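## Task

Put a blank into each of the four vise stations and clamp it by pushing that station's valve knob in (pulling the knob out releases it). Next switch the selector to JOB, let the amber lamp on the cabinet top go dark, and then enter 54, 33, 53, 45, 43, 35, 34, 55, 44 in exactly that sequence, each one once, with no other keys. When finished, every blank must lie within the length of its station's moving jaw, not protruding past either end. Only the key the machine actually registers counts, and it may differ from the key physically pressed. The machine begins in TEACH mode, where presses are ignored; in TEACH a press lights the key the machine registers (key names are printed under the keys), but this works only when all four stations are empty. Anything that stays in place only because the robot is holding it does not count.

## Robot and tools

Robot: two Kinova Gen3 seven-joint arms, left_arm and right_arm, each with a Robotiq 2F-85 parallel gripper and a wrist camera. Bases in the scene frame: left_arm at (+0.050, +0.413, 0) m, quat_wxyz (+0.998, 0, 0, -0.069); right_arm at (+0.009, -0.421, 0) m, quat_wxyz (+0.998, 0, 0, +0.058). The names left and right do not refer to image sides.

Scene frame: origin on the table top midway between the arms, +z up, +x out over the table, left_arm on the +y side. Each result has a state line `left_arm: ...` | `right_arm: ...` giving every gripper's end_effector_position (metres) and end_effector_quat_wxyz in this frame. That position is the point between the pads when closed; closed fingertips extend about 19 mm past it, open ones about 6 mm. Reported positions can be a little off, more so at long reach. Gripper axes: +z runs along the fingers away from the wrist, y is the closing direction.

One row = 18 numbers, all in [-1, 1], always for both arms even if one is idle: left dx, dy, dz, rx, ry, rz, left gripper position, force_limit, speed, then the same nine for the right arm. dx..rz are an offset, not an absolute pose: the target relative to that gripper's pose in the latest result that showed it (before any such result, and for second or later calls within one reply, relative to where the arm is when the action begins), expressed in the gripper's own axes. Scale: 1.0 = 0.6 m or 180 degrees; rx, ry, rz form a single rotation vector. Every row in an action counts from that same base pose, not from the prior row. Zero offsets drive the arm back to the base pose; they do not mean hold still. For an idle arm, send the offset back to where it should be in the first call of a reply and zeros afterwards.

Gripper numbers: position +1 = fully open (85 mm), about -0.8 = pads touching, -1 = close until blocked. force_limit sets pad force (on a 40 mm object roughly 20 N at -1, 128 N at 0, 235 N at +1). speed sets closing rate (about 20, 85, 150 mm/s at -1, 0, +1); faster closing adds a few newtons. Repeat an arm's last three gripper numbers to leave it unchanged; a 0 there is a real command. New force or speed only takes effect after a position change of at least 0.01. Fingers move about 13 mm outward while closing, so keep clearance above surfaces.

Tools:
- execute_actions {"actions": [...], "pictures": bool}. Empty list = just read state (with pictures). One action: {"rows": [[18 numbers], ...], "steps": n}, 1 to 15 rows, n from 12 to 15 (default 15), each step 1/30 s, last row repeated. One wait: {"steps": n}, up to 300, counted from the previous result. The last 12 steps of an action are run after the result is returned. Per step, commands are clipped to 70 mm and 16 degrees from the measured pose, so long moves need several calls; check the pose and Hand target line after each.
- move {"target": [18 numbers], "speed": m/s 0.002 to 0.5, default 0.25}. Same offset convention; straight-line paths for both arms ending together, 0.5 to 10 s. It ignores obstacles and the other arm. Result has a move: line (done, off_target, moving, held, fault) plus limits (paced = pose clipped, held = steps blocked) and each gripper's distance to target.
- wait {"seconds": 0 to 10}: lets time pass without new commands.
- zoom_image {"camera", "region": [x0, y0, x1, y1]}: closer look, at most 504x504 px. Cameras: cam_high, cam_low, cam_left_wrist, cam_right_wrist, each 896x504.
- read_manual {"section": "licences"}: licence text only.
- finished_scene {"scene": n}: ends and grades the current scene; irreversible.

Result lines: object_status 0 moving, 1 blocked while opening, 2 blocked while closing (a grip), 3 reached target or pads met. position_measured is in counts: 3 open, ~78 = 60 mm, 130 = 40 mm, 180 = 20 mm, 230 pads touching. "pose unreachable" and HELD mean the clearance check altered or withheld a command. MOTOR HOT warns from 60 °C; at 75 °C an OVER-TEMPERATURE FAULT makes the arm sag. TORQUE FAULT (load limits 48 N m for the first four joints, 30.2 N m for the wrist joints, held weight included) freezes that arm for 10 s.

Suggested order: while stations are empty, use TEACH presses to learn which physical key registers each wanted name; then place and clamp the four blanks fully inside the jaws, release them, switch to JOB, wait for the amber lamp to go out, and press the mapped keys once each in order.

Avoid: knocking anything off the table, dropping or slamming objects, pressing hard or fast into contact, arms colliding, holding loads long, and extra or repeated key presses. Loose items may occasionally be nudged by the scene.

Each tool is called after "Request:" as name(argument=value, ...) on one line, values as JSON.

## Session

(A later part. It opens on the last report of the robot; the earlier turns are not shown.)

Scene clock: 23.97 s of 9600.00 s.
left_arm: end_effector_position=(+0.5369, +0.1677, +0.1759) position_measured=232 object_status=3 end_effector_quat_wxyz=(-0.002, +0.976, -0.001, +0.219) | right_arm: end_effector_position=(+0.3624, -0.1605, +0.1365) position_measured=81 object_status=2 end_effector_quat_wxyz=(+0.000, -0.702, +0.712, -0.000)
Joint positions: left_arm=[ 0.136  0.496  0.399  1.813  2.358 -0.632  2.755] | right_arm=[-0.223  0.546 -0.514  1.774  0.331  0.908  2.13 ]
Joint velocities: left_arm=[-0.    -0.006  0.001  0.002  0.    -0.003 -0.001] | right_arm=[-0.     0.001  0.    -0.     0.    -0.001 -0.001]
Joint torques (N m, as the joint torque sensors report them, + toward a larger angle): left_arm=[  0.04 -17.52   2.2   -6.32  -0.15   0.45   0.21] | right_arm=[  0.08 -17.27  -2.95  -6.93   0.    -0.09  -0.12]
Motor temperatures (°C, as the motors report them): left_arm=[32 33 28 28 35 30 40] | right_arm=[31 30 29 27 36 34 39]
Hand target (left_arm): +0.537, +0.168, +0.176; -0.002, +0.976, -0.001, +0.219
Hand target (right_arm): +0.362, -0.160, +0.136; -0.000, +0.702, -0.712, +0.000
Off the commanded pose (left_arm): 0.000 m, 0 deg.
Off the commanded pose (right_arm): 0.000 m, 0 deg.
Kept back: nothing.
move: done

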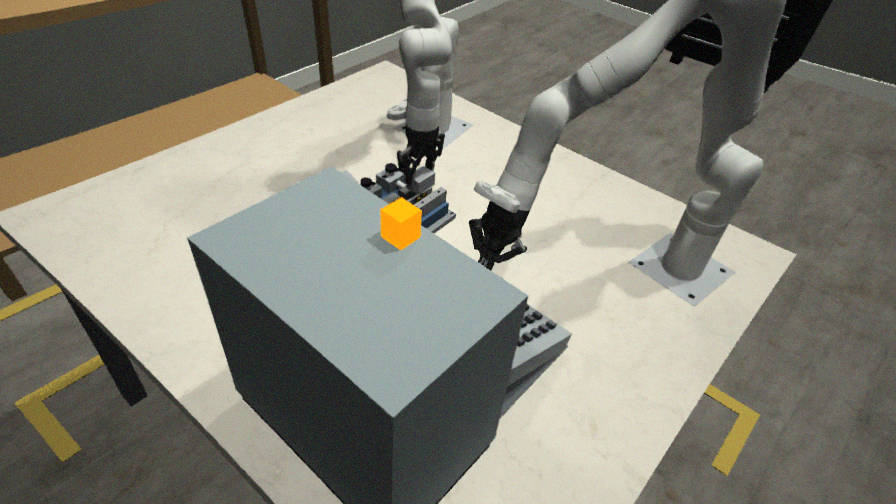

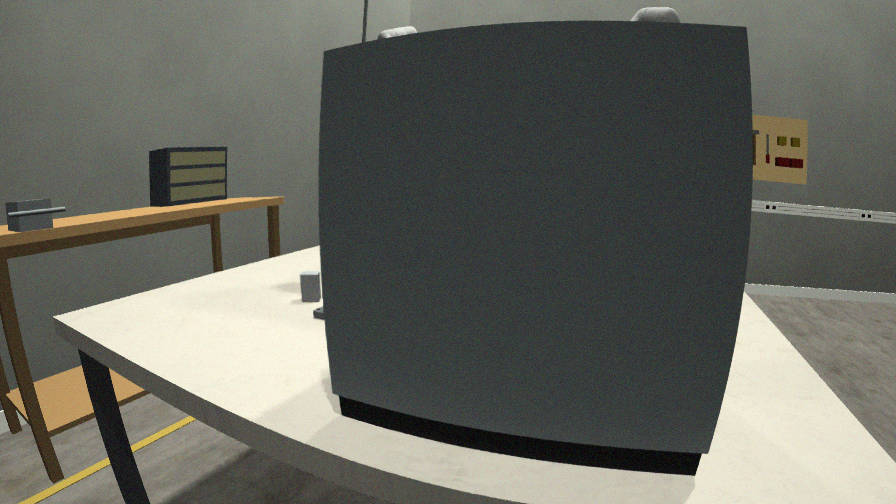

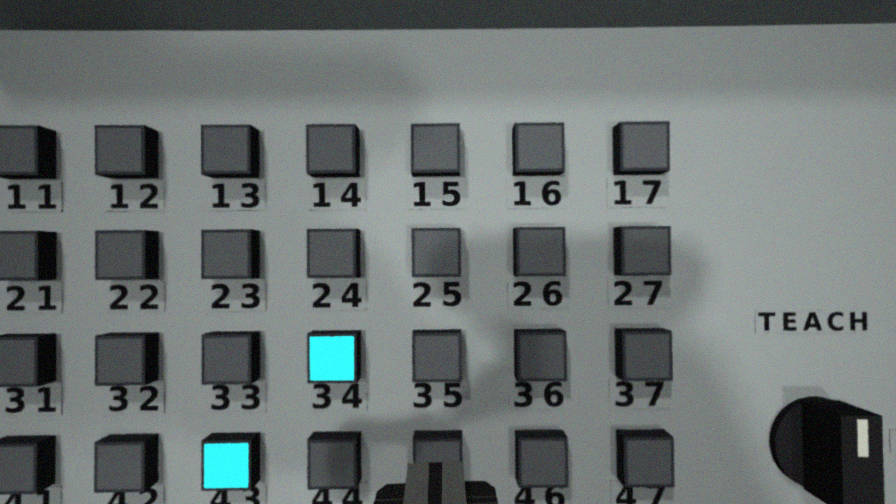

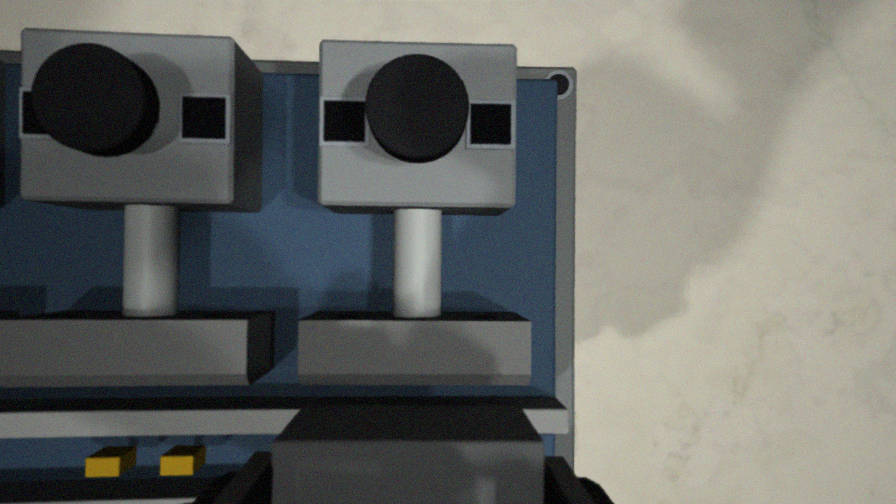

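Request:
move(target=[0,0,0,0,0,0,-1,0,0, -0.003,0,0.053,0,0,0,-1,-0.3,-0.3], speed=0.06)

Request:
move(target=[0,0,0,0,0,0,-1,0,0, 0,0,0,0,0,0,0.6,0,0.3])

Request:
move(target=[0,0,0,0,0,0,-1,0,0, 0,0,-0.068,0,0,0,0.6,0,0.3], speed=0.12)

Request:
move(target=[0,0,0,0,0,0,-1,0,0, 0.17,0,0,0,0,0,-1,0,0.5], speed=0.15)

Request:
move(target=[0,0,0,0,0,0,-1,0,0, 0,0,0.047,0,0,0,-1,0,0.5], speed=0.04)

Scene clock: 25.63 s of 9600.00 s.
left_arm: end_effector_position=(+0.5369, +0.1677, +0.1759) position_measured=232 object_status=3 end_effector_quat_wxyz=(-0.002, +0.976, -0.001, +0.219) | right_arm: end_effector_position=(+0.3626, -0.1591, +0.1053) position_measured=81 object_status=2 end_effector_quat_wxyz=(+0.000, -0.702, +0.712, -0.001)
Joint positions: left_arm=[ 0.136  0.496  0.399  1.813  2.358 -0.632  2.755] | right_arm=[-0.245  0.598 -0.489  1.807  0.37   0.828  2.094]
Joint velocities: left_arm=[ 0.    -0.001  0.     0.    -0.    -0.002  0.   ] | right_arm=[ 0.    -0.     0.001  0.002  0.002 -0.002 -0.004]
Joint torques (N m, as the joint torque sensors report them, + toward a larger angle): left_arm=[  0.16 -17.38   2.28  -6.62  -0.28   0.28   0.16] | right_arm=[ -0.08 -15.72  -2.89  -5.91   0.18  -0.62  -0.03]
Motor temperatures (°C, as the motors report them): left_arm=[32 33 28 28 35 30 40] | right_arm=[31 30 29 27 36 34 39]
Hand target (left_arm): +0.537, +0.168, +0.176; -0.002, +0.976, -0.001, +0.219
Hand target (right_arm): +0.363, -0.159, +0.105; -0.000, +0.702, -0.712, +0.001
Off the commanded pose (left_arm): 0.000 m, 0 deg.
Off the commanded pose (right_arm): 0.001 m, 0 deg.
Kept back: nothing.
move: done

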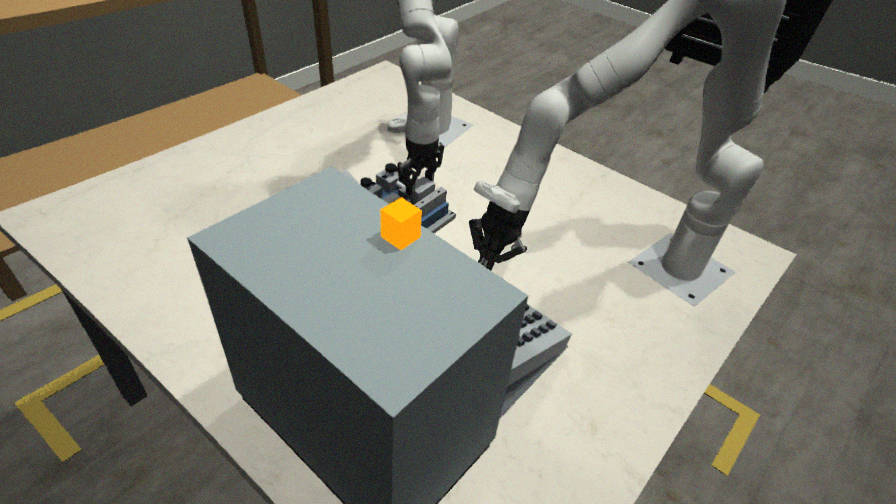

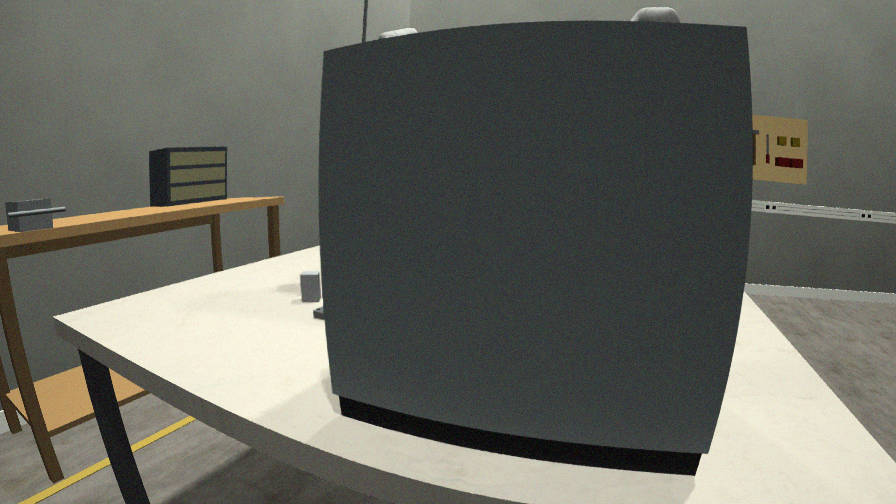

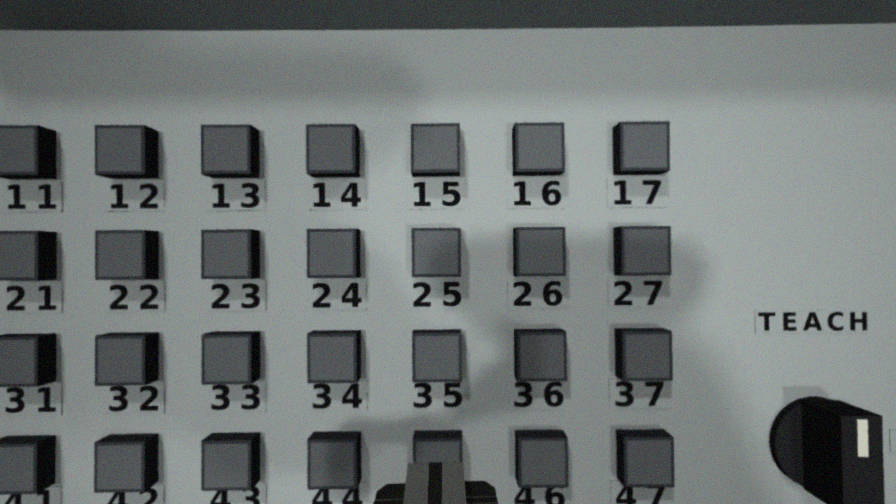

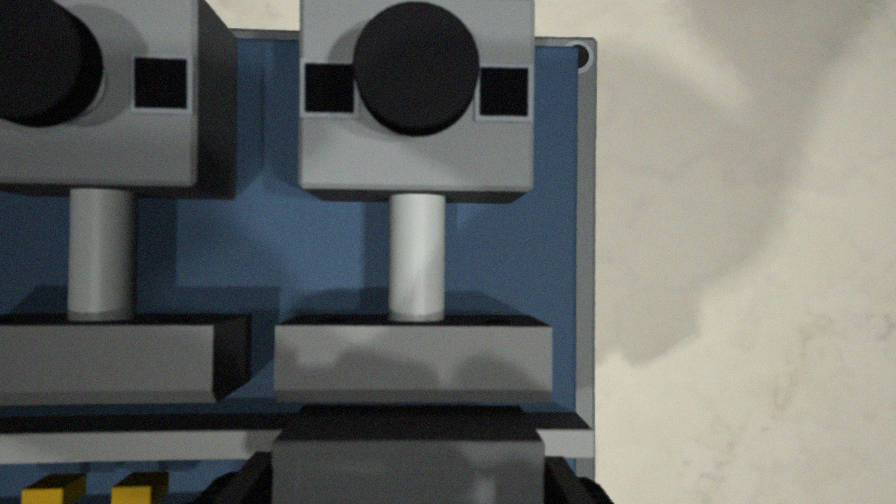

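Scene clock: 26.13 s of 9600.00 s.
left_arm: end_effector_position=(+0.5369, +0.1677, +0.1759) position_measured=232 object_status=3 end_effector_quat_wxyz=(-0.002, +0.976, -0.001, +0.219) | right_arm: end_effector_position=(+0.3626, -0.1591, +0.1053) position_measured=53 object_status=0 end_effector_quat_wxyz=(+0.000, -0.702, +0.712, -0.001)
Joint positions: left_arm=[ 0.136  0.496  0.399  1.813  2.358 -0.632  2.755] | right_arm=[-0.245  0.598 -0.489  1.807  0.37   0.828  2.094]
Joint velocities: left_arm=[-0.001  0.001 -0.     0.001 -0.    -0.    -0.001] | right_arm=[-0.001  0.     0.001 -0.     0.002  0.001  0.001]
Joint torques (N m, as the joint torque sensors report them, + toward a larger angle): left_arm=[  0.12 -17.37   2.24  -6.69  -0.23   0.32   0.2 ] | right_arm=[ -0.38 -16.6   -2.65  -5.74  -0.09  -0.12   0.08]
Motor temperatures (°C, as the motors report them): left_arm=[32 33 28 28 35 30 40] | right_arm=[31 30 29 27 36 34 39]
Hand target (left_arm): +0.537, +0.168, +0.176; -0.002, +0.976, -0.001, +0.219
Hand target (right_arm): +0.363, -0.159, +0.105; -0.000, +0.702, -0.712, +0.001
Off the commanded pose (left_arm): 0.000 m, 0 deg.
Off the commanded pose (right_arm): 0.000 m, 0 deg.
Kept back: nothing.
move: done

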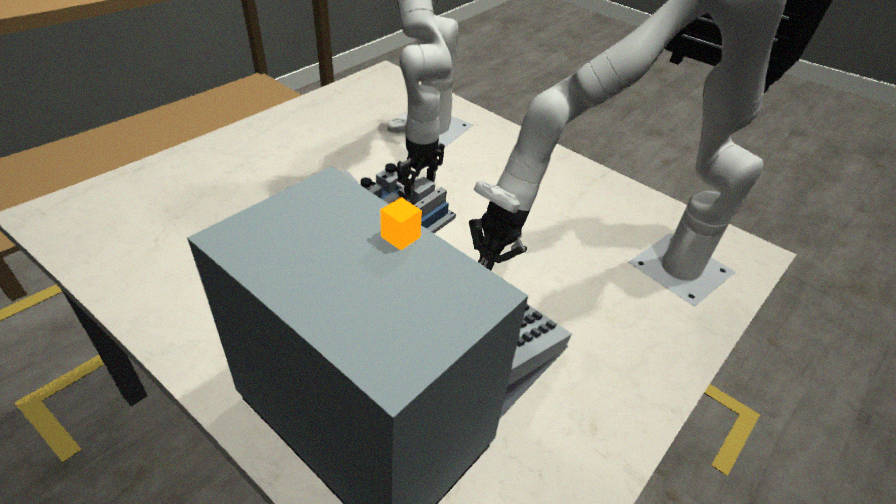

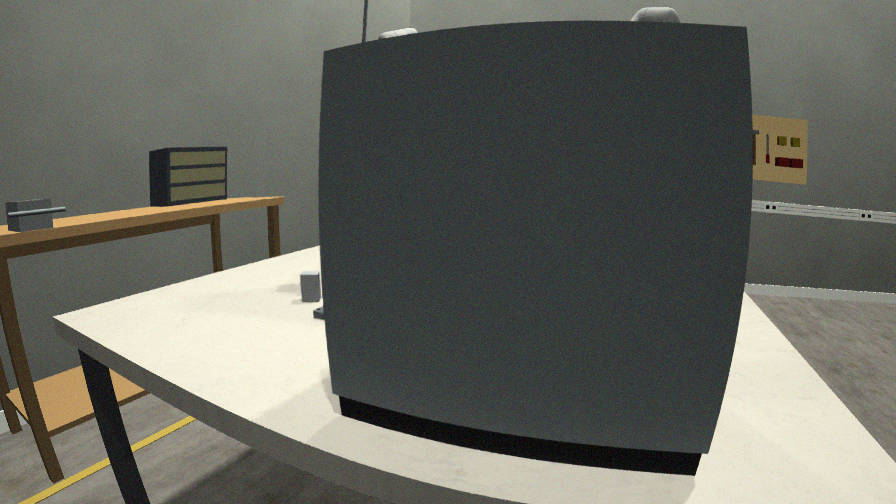

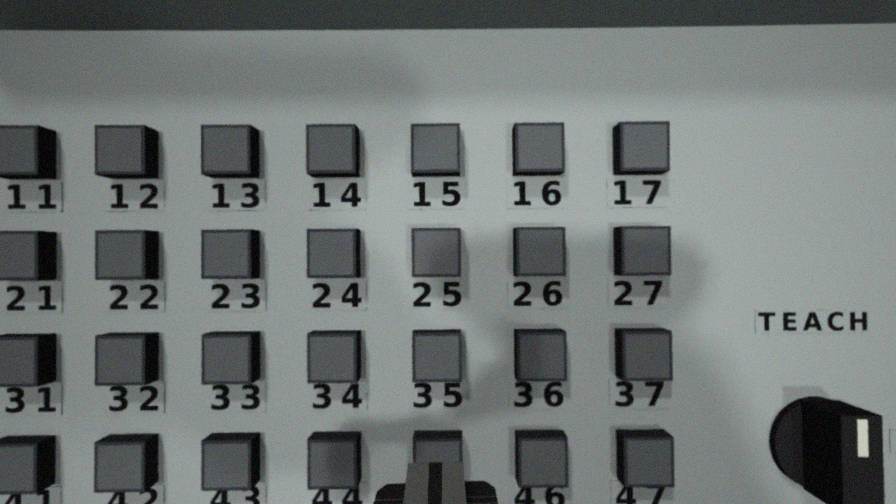

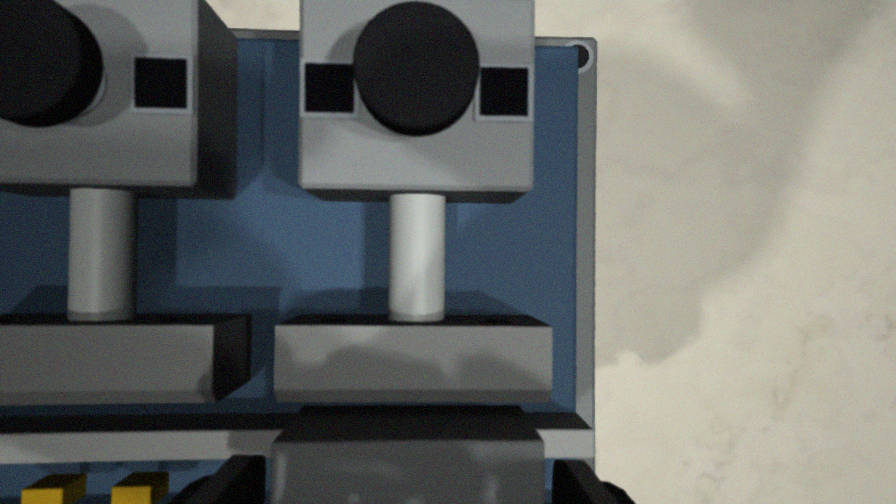

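Scene clock: 27.00 s of 9600.00 s.
left_arm: end_effector_position=(+0.5369, +0.1677, +0.1759) position_measured=232 object_status=3 end_effector_quat_wxyz=(-0.002, +0.976, -0.001, +0.219) | right_arm: end_effector_position=(+0.3624, -0.1589, +0.1459) position_measured=53 object_status=3 end_effector_quat_wxyz=(+0.000, -0.702, +0.712, -0.001)
Joint positions: left_arm=[ 0.136  0.496  0.399  1.813  2.358 -0.632  2.755] | right_arm=[-0.222  0.533 -0.52   1.758  0.321  0.935  2.136]
Joint velocities: left_arm=[-0.    -0.     0.    -0.001 -0.    -0.    -0.   ] | right_arm=[ 0.002 -0.003 -0.001 -0.001 -0.001  0.003  0.002]
Joint torques (N m, as the joint torque sensors report them, + toward a larger angle): left_arm=[  0.13 -17.31   2.19  -6.64  -0.25   0.28   0.22] | right_arm=[ -0.2  -16.17  -2.6   -6.39  -0.07  -0.34   0.  ]
Motor temperatures (°C, as the motors report them): left_arm=[32 33 28 28 35 30 40] | right_arm=[31 30 29 27 36 34 39]
Hand target (left_arm): +0.537, +0.168, +0.176; -0.002, +0.976, -0.001, +0.219
Hand target (right_arm): +0.362, -0.159, +0.146; -0.000, +0.702, -0.712, +0.001
Off the commanded pose (left_arm): 0.000 m, 0 deg.
Off the commanded pose (right_arm): 0.000 m, 0 deg.
Kept back: nothing.
move: done

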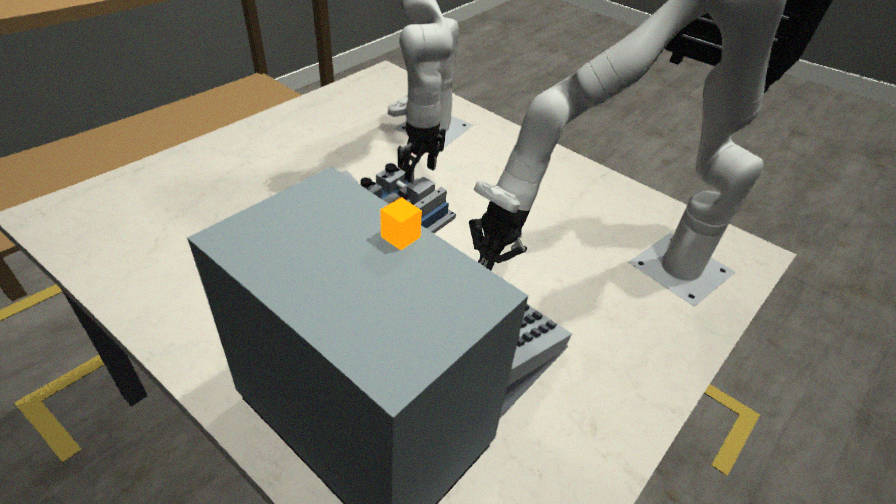

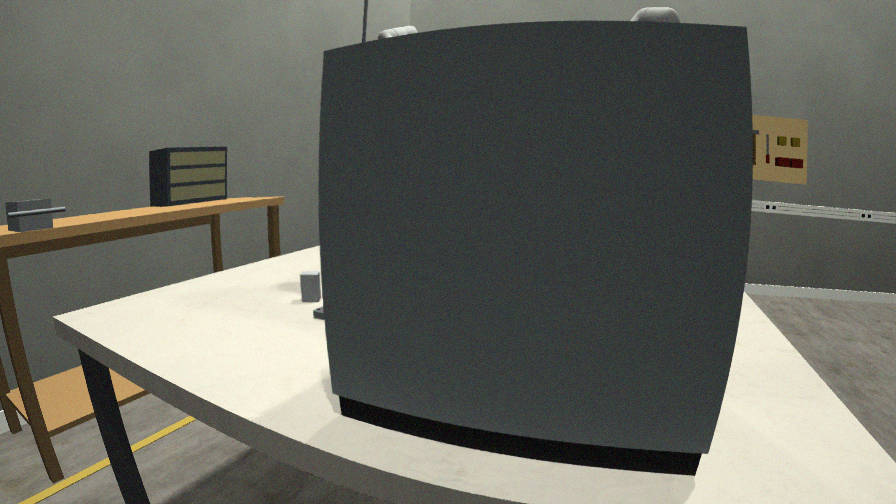

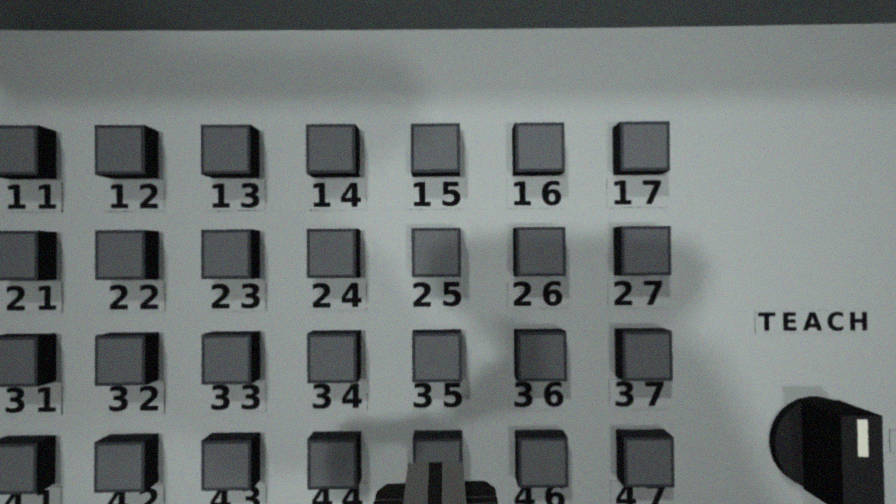

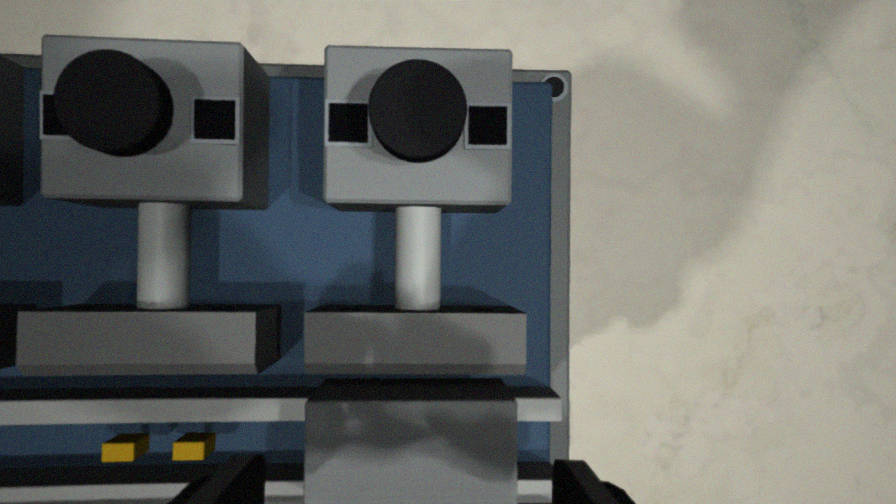

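Scene clock: 28.20 s of 9600.00 s.
left_arm: end_effector_position=(+0.5369, +0.1677, +0.1759) position_measured=232 object_status=3 end_effector_quat_wxyz=(-0.002, +0.976, -0.001, +0.219) | right_arm: end_effector_position=(+0.3614, -0.2606, +0.1461) position_measured=232 object_status=3 end_effector_quat_wxyz=(+0.000, -0.702, +0.712, -0.001)
Joint positions: left_arm=[ 0.136  0.496  0.399  1.813  2.358 -0.632  2.755] | right_arm=[ 0.016  0.431 -0.526  1.931  0.285  0.852  2.351]
Joint velocities: left_arm=[-0.001 -0.    -0.001  0.    -0.     0.001  0.   ] | right_arm=[ 0.006 -0.003  0.001  0.001 -0.002 -0.001  0.004]
Joint torques (N m, as the joint torque sensors report them, + toward a larger angle): left_arm=[  0.1  -17.26   2.2   -6.59  -0.3    0.29   0.2 ] | right_arm=[ -0.42 -14.45  -2.63  -6.06  -0.1   -0.2    0.15]
Motor temperatures (°C, as the motors report them): left_arm=[32 33 28 28 35 30 40] | right_arm=[31 31 29 27 36 34 39]
Hand target (left_arm): +0.537, +0.168, +0.176; -0.002, +0.976, -0.001, +0.219
Hand target (right_arm): +0.362, -0.261, +0.146; -0.000, +0.702, -0.712, +0.001
Off the commanded pose (left_arm): 0.000 m, 0 deg.
Off the commanded pose (right_arm): 0.001 m, 0 deg.
Kept back: nothing.
move: done

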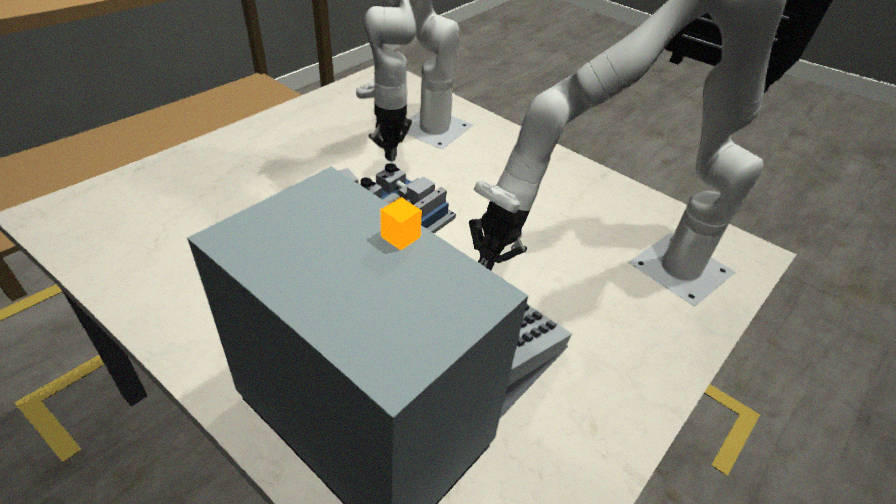

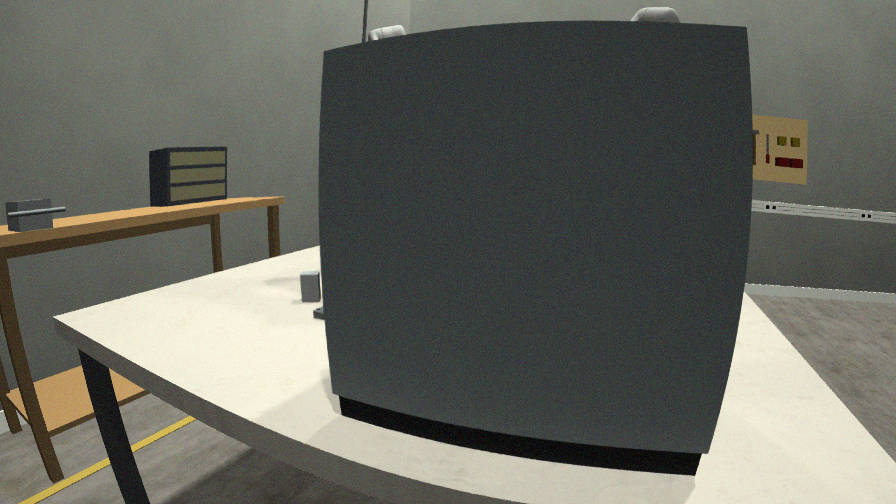

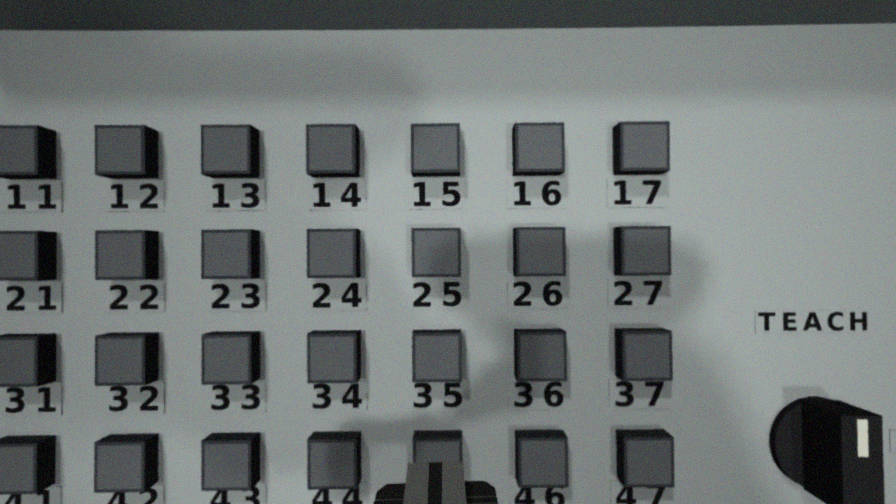

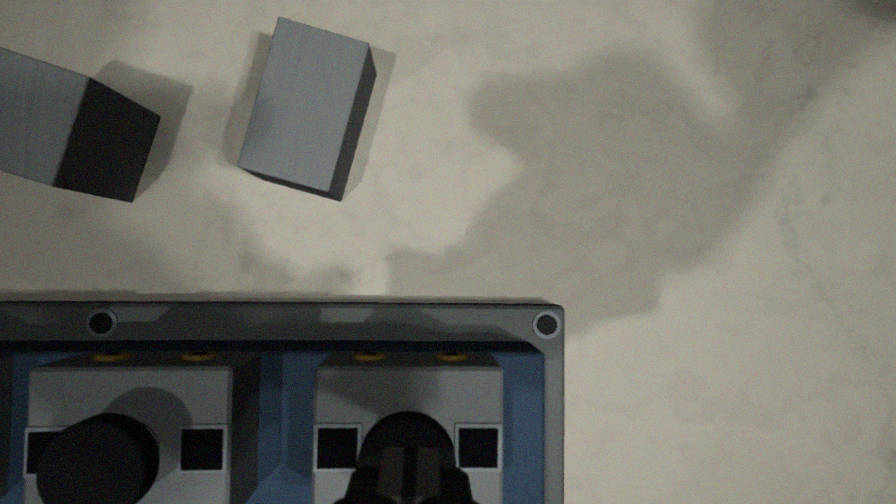

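Scene clock: 29.20 s of 9600.00 s.
left_arm: end_effector_position=(+0.5369, +0.1677, +0.1759) position_measured=232 object_status=3 end_effector_quat_wxyz=(-0.002, +0.976, -0.001, +0.219) | right_arm: end_effector_position=(+0.3615, -0.2607, +0.1191) position_measured=232 object_status=3 end_effector_quat_wxyz=(+0.001, -0.702, +0.712, -0.001)
Joint positions: left_arm=[ 0.136  0.496  0.399  1.813  2.358 -0.632  2.755] | right_arm=[-0.007  0.479 -0.502  1.968  0.327  0.772  2.312]
Joint velocities: left_arm=[ 0.    -0.001 -0.     0.    -0.     0.     0.001] | right_arm=[-0.002  0.004  0.002  0.003  0.004 -0.006 -0.003]
Joint torques (N m, as the joint torque sensors report them, + toward a larger angle): left_arm=[  0.13 -17.37   2.22  -6.58  -0.35   0.29   0.15] | right_arm=[ -0.21 -12.51  -1.7   -5.66   0.47  -0.75   0.13]
Motor temperatures (°C, as the motors report them): left_arm=[32 33 28 28 35 30 40] | right_arm=[31 31 29 27 36 34 39]
Hand target (left_arm): +0.537, +0.168, +0.176; -0.002, +0.976, -0.001, +0.219
Hand target (right_arm): +0.362, -0.261, +0.118; -0.000, +0.702, -0.712, +0.001
Off the commanded pose (left_arm): 0.000 m, 0 deg.
Off the commanded pose (right_arm): 0.001 m, 0 deg.
Kept back: nothing.
move: done

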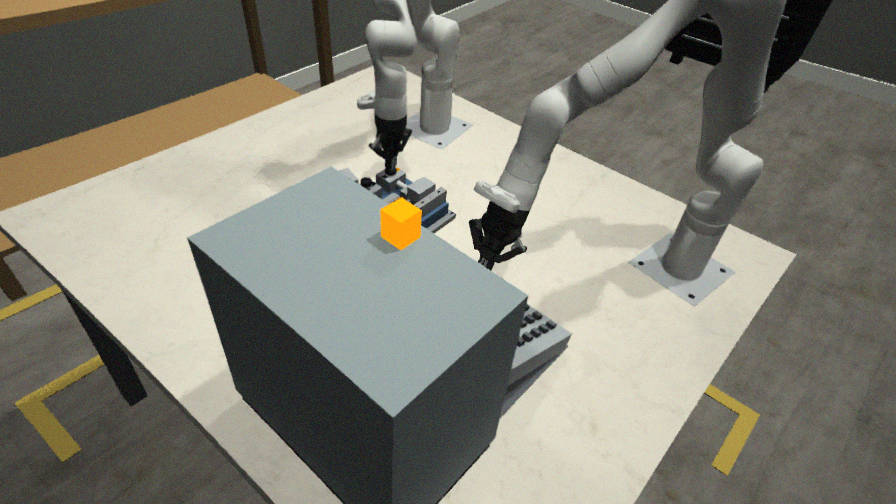

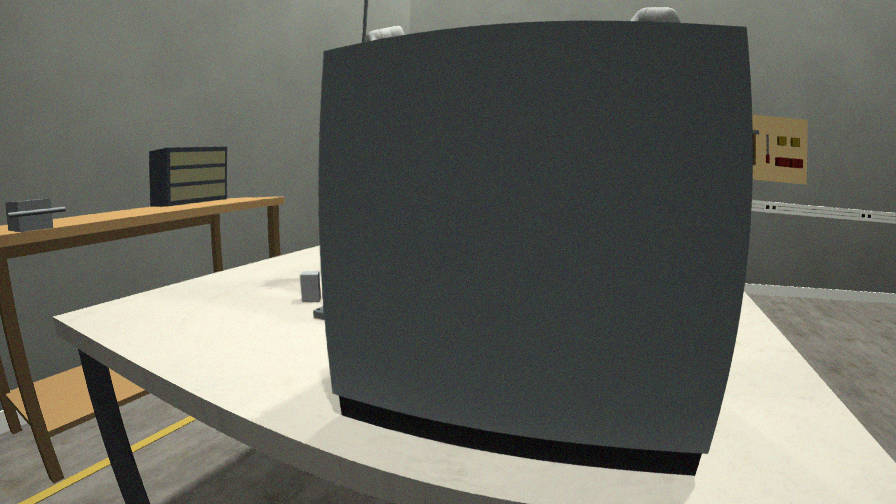

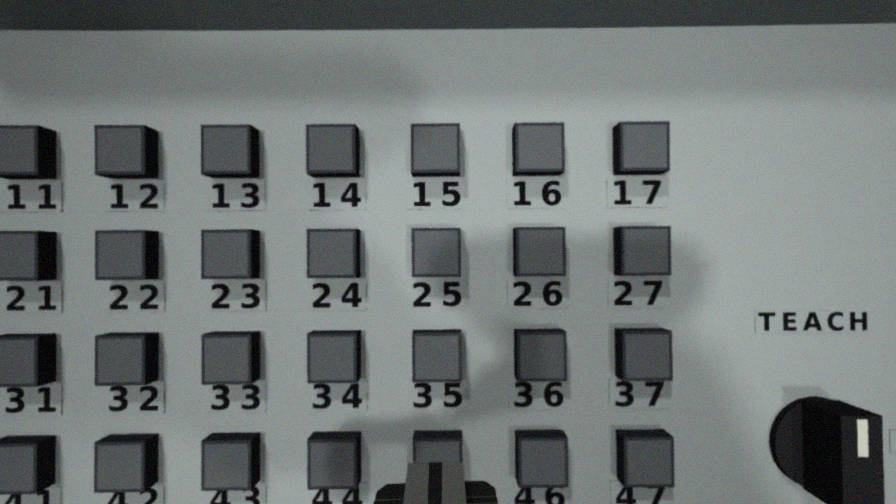

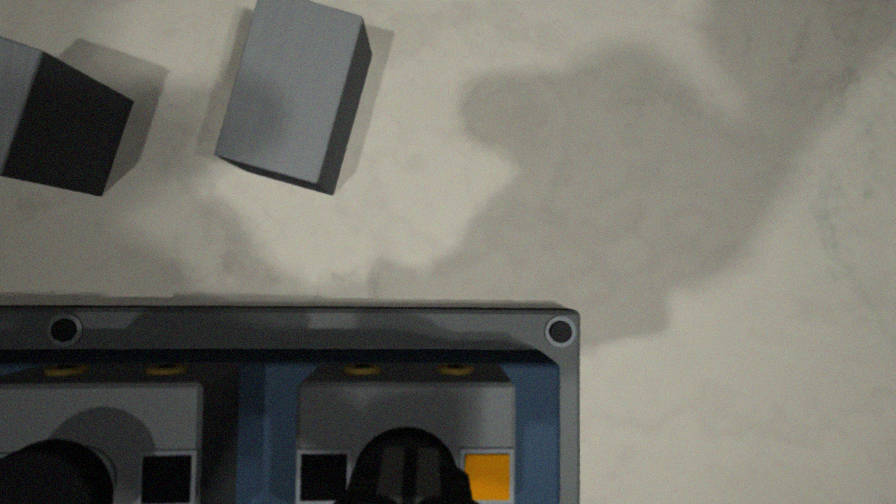

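Request:
move(target=[0,0,0,0,0,0,-1,0,0, 0.198,-0.075,-0.03,0,0,-0.42,0.69,0,-0.5], speed=0.35)

Scene clock: 32.40 s of 9600.00 s.
left_arm: end_effector_position=(+0.5369, +0.1677, +0.1759) position_measured=232 object_status=3 end_effector_quat_wxyz=(-0.002, +0.976, -0.001, +0.219) | right_arm: end_effector_position=(+0.4053, -0.3796, +0.1378) position_measured=43 object_status=3 end_effector_quat_wxyz=(+0.001, +0.991, -0.132, +0.002)
Joint positions: left_arm=[ 0.136  0.496  0.399  1.813  2.358 -0.632  2.755] | right_arm=[ 0.544  0.548 -0.846  1.902  0.516  0.92   3.778]
Joint velocities: left_arm=[-0.     0.001  0.001  0.    -0.001  0.     0.   ] | right_arm=[ 0.011  0.005 -0.001 -0.003 -0.003  0.002  0.014]
Joint torques (N m, as the joint torque sensors report them, + toward a larger angle): left_arm=[  0.09 -17.21   2.19  -6.74  -0.29   0.32   0.19] | right_arm=[ -0.35 -14.06  -4.02  -5.82   0.41  -0.09  -0.02]
Motor temperatures (°C, as the motors report them): left_arm=[32 33 28 28 35 30 40] | right_arm=[31 31 29 27 36 34 39]
Hand target (left_arm): +0.537, +0.168, +0.176; -0.002, +0.976, -0.001, +0.219
Hand target (right_arm): +0.405, -0.380, +0.138; +0.000, +0.991, -0.132, +0.002
Off the commanded pose (left_arm): 0.000 m, 0 deg.
Off the commanded pose (right_arm): 0.001 m, 0 deg.
Kept back: nothing.
move: done

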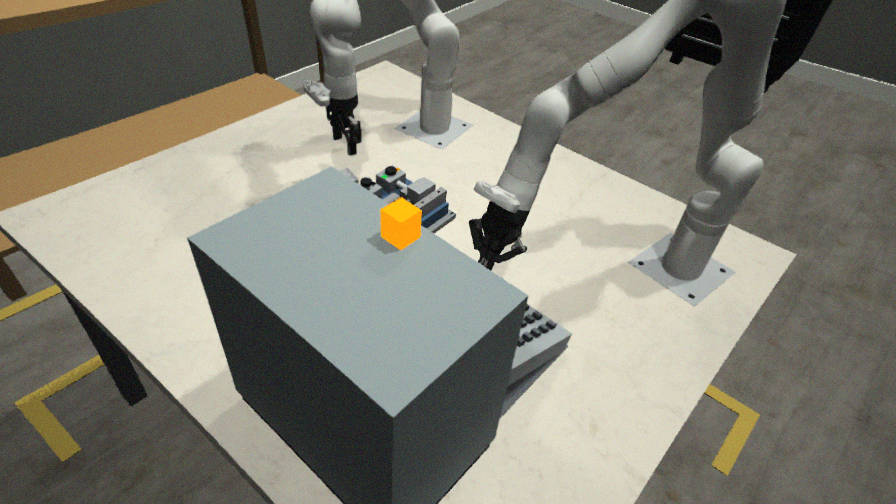

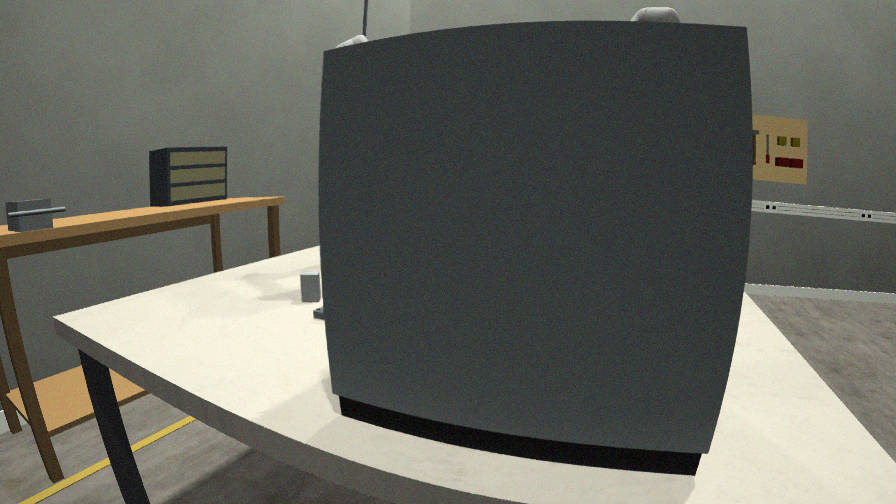

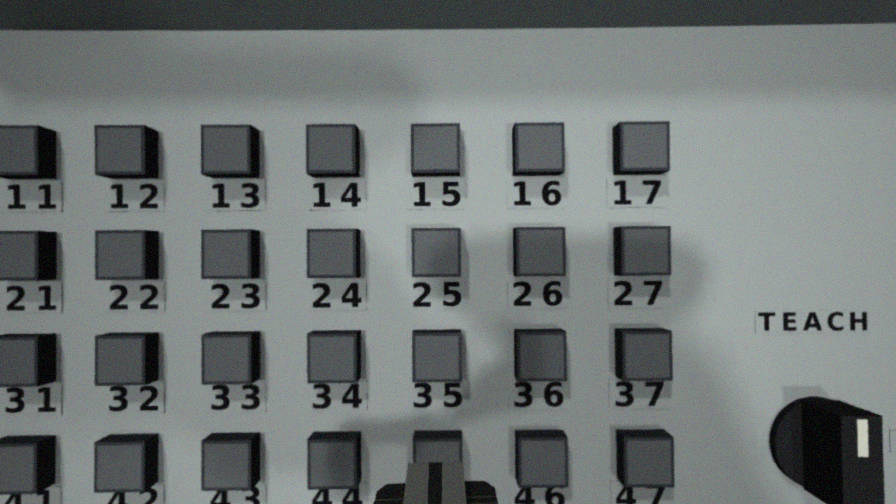

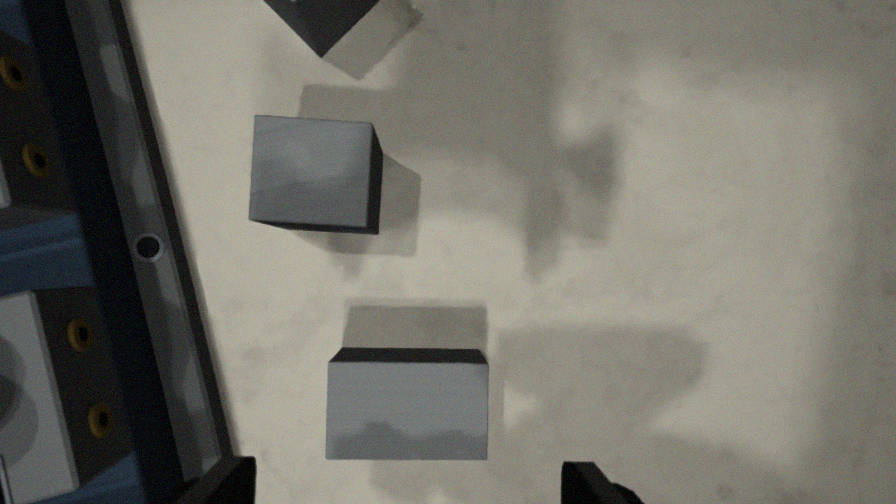

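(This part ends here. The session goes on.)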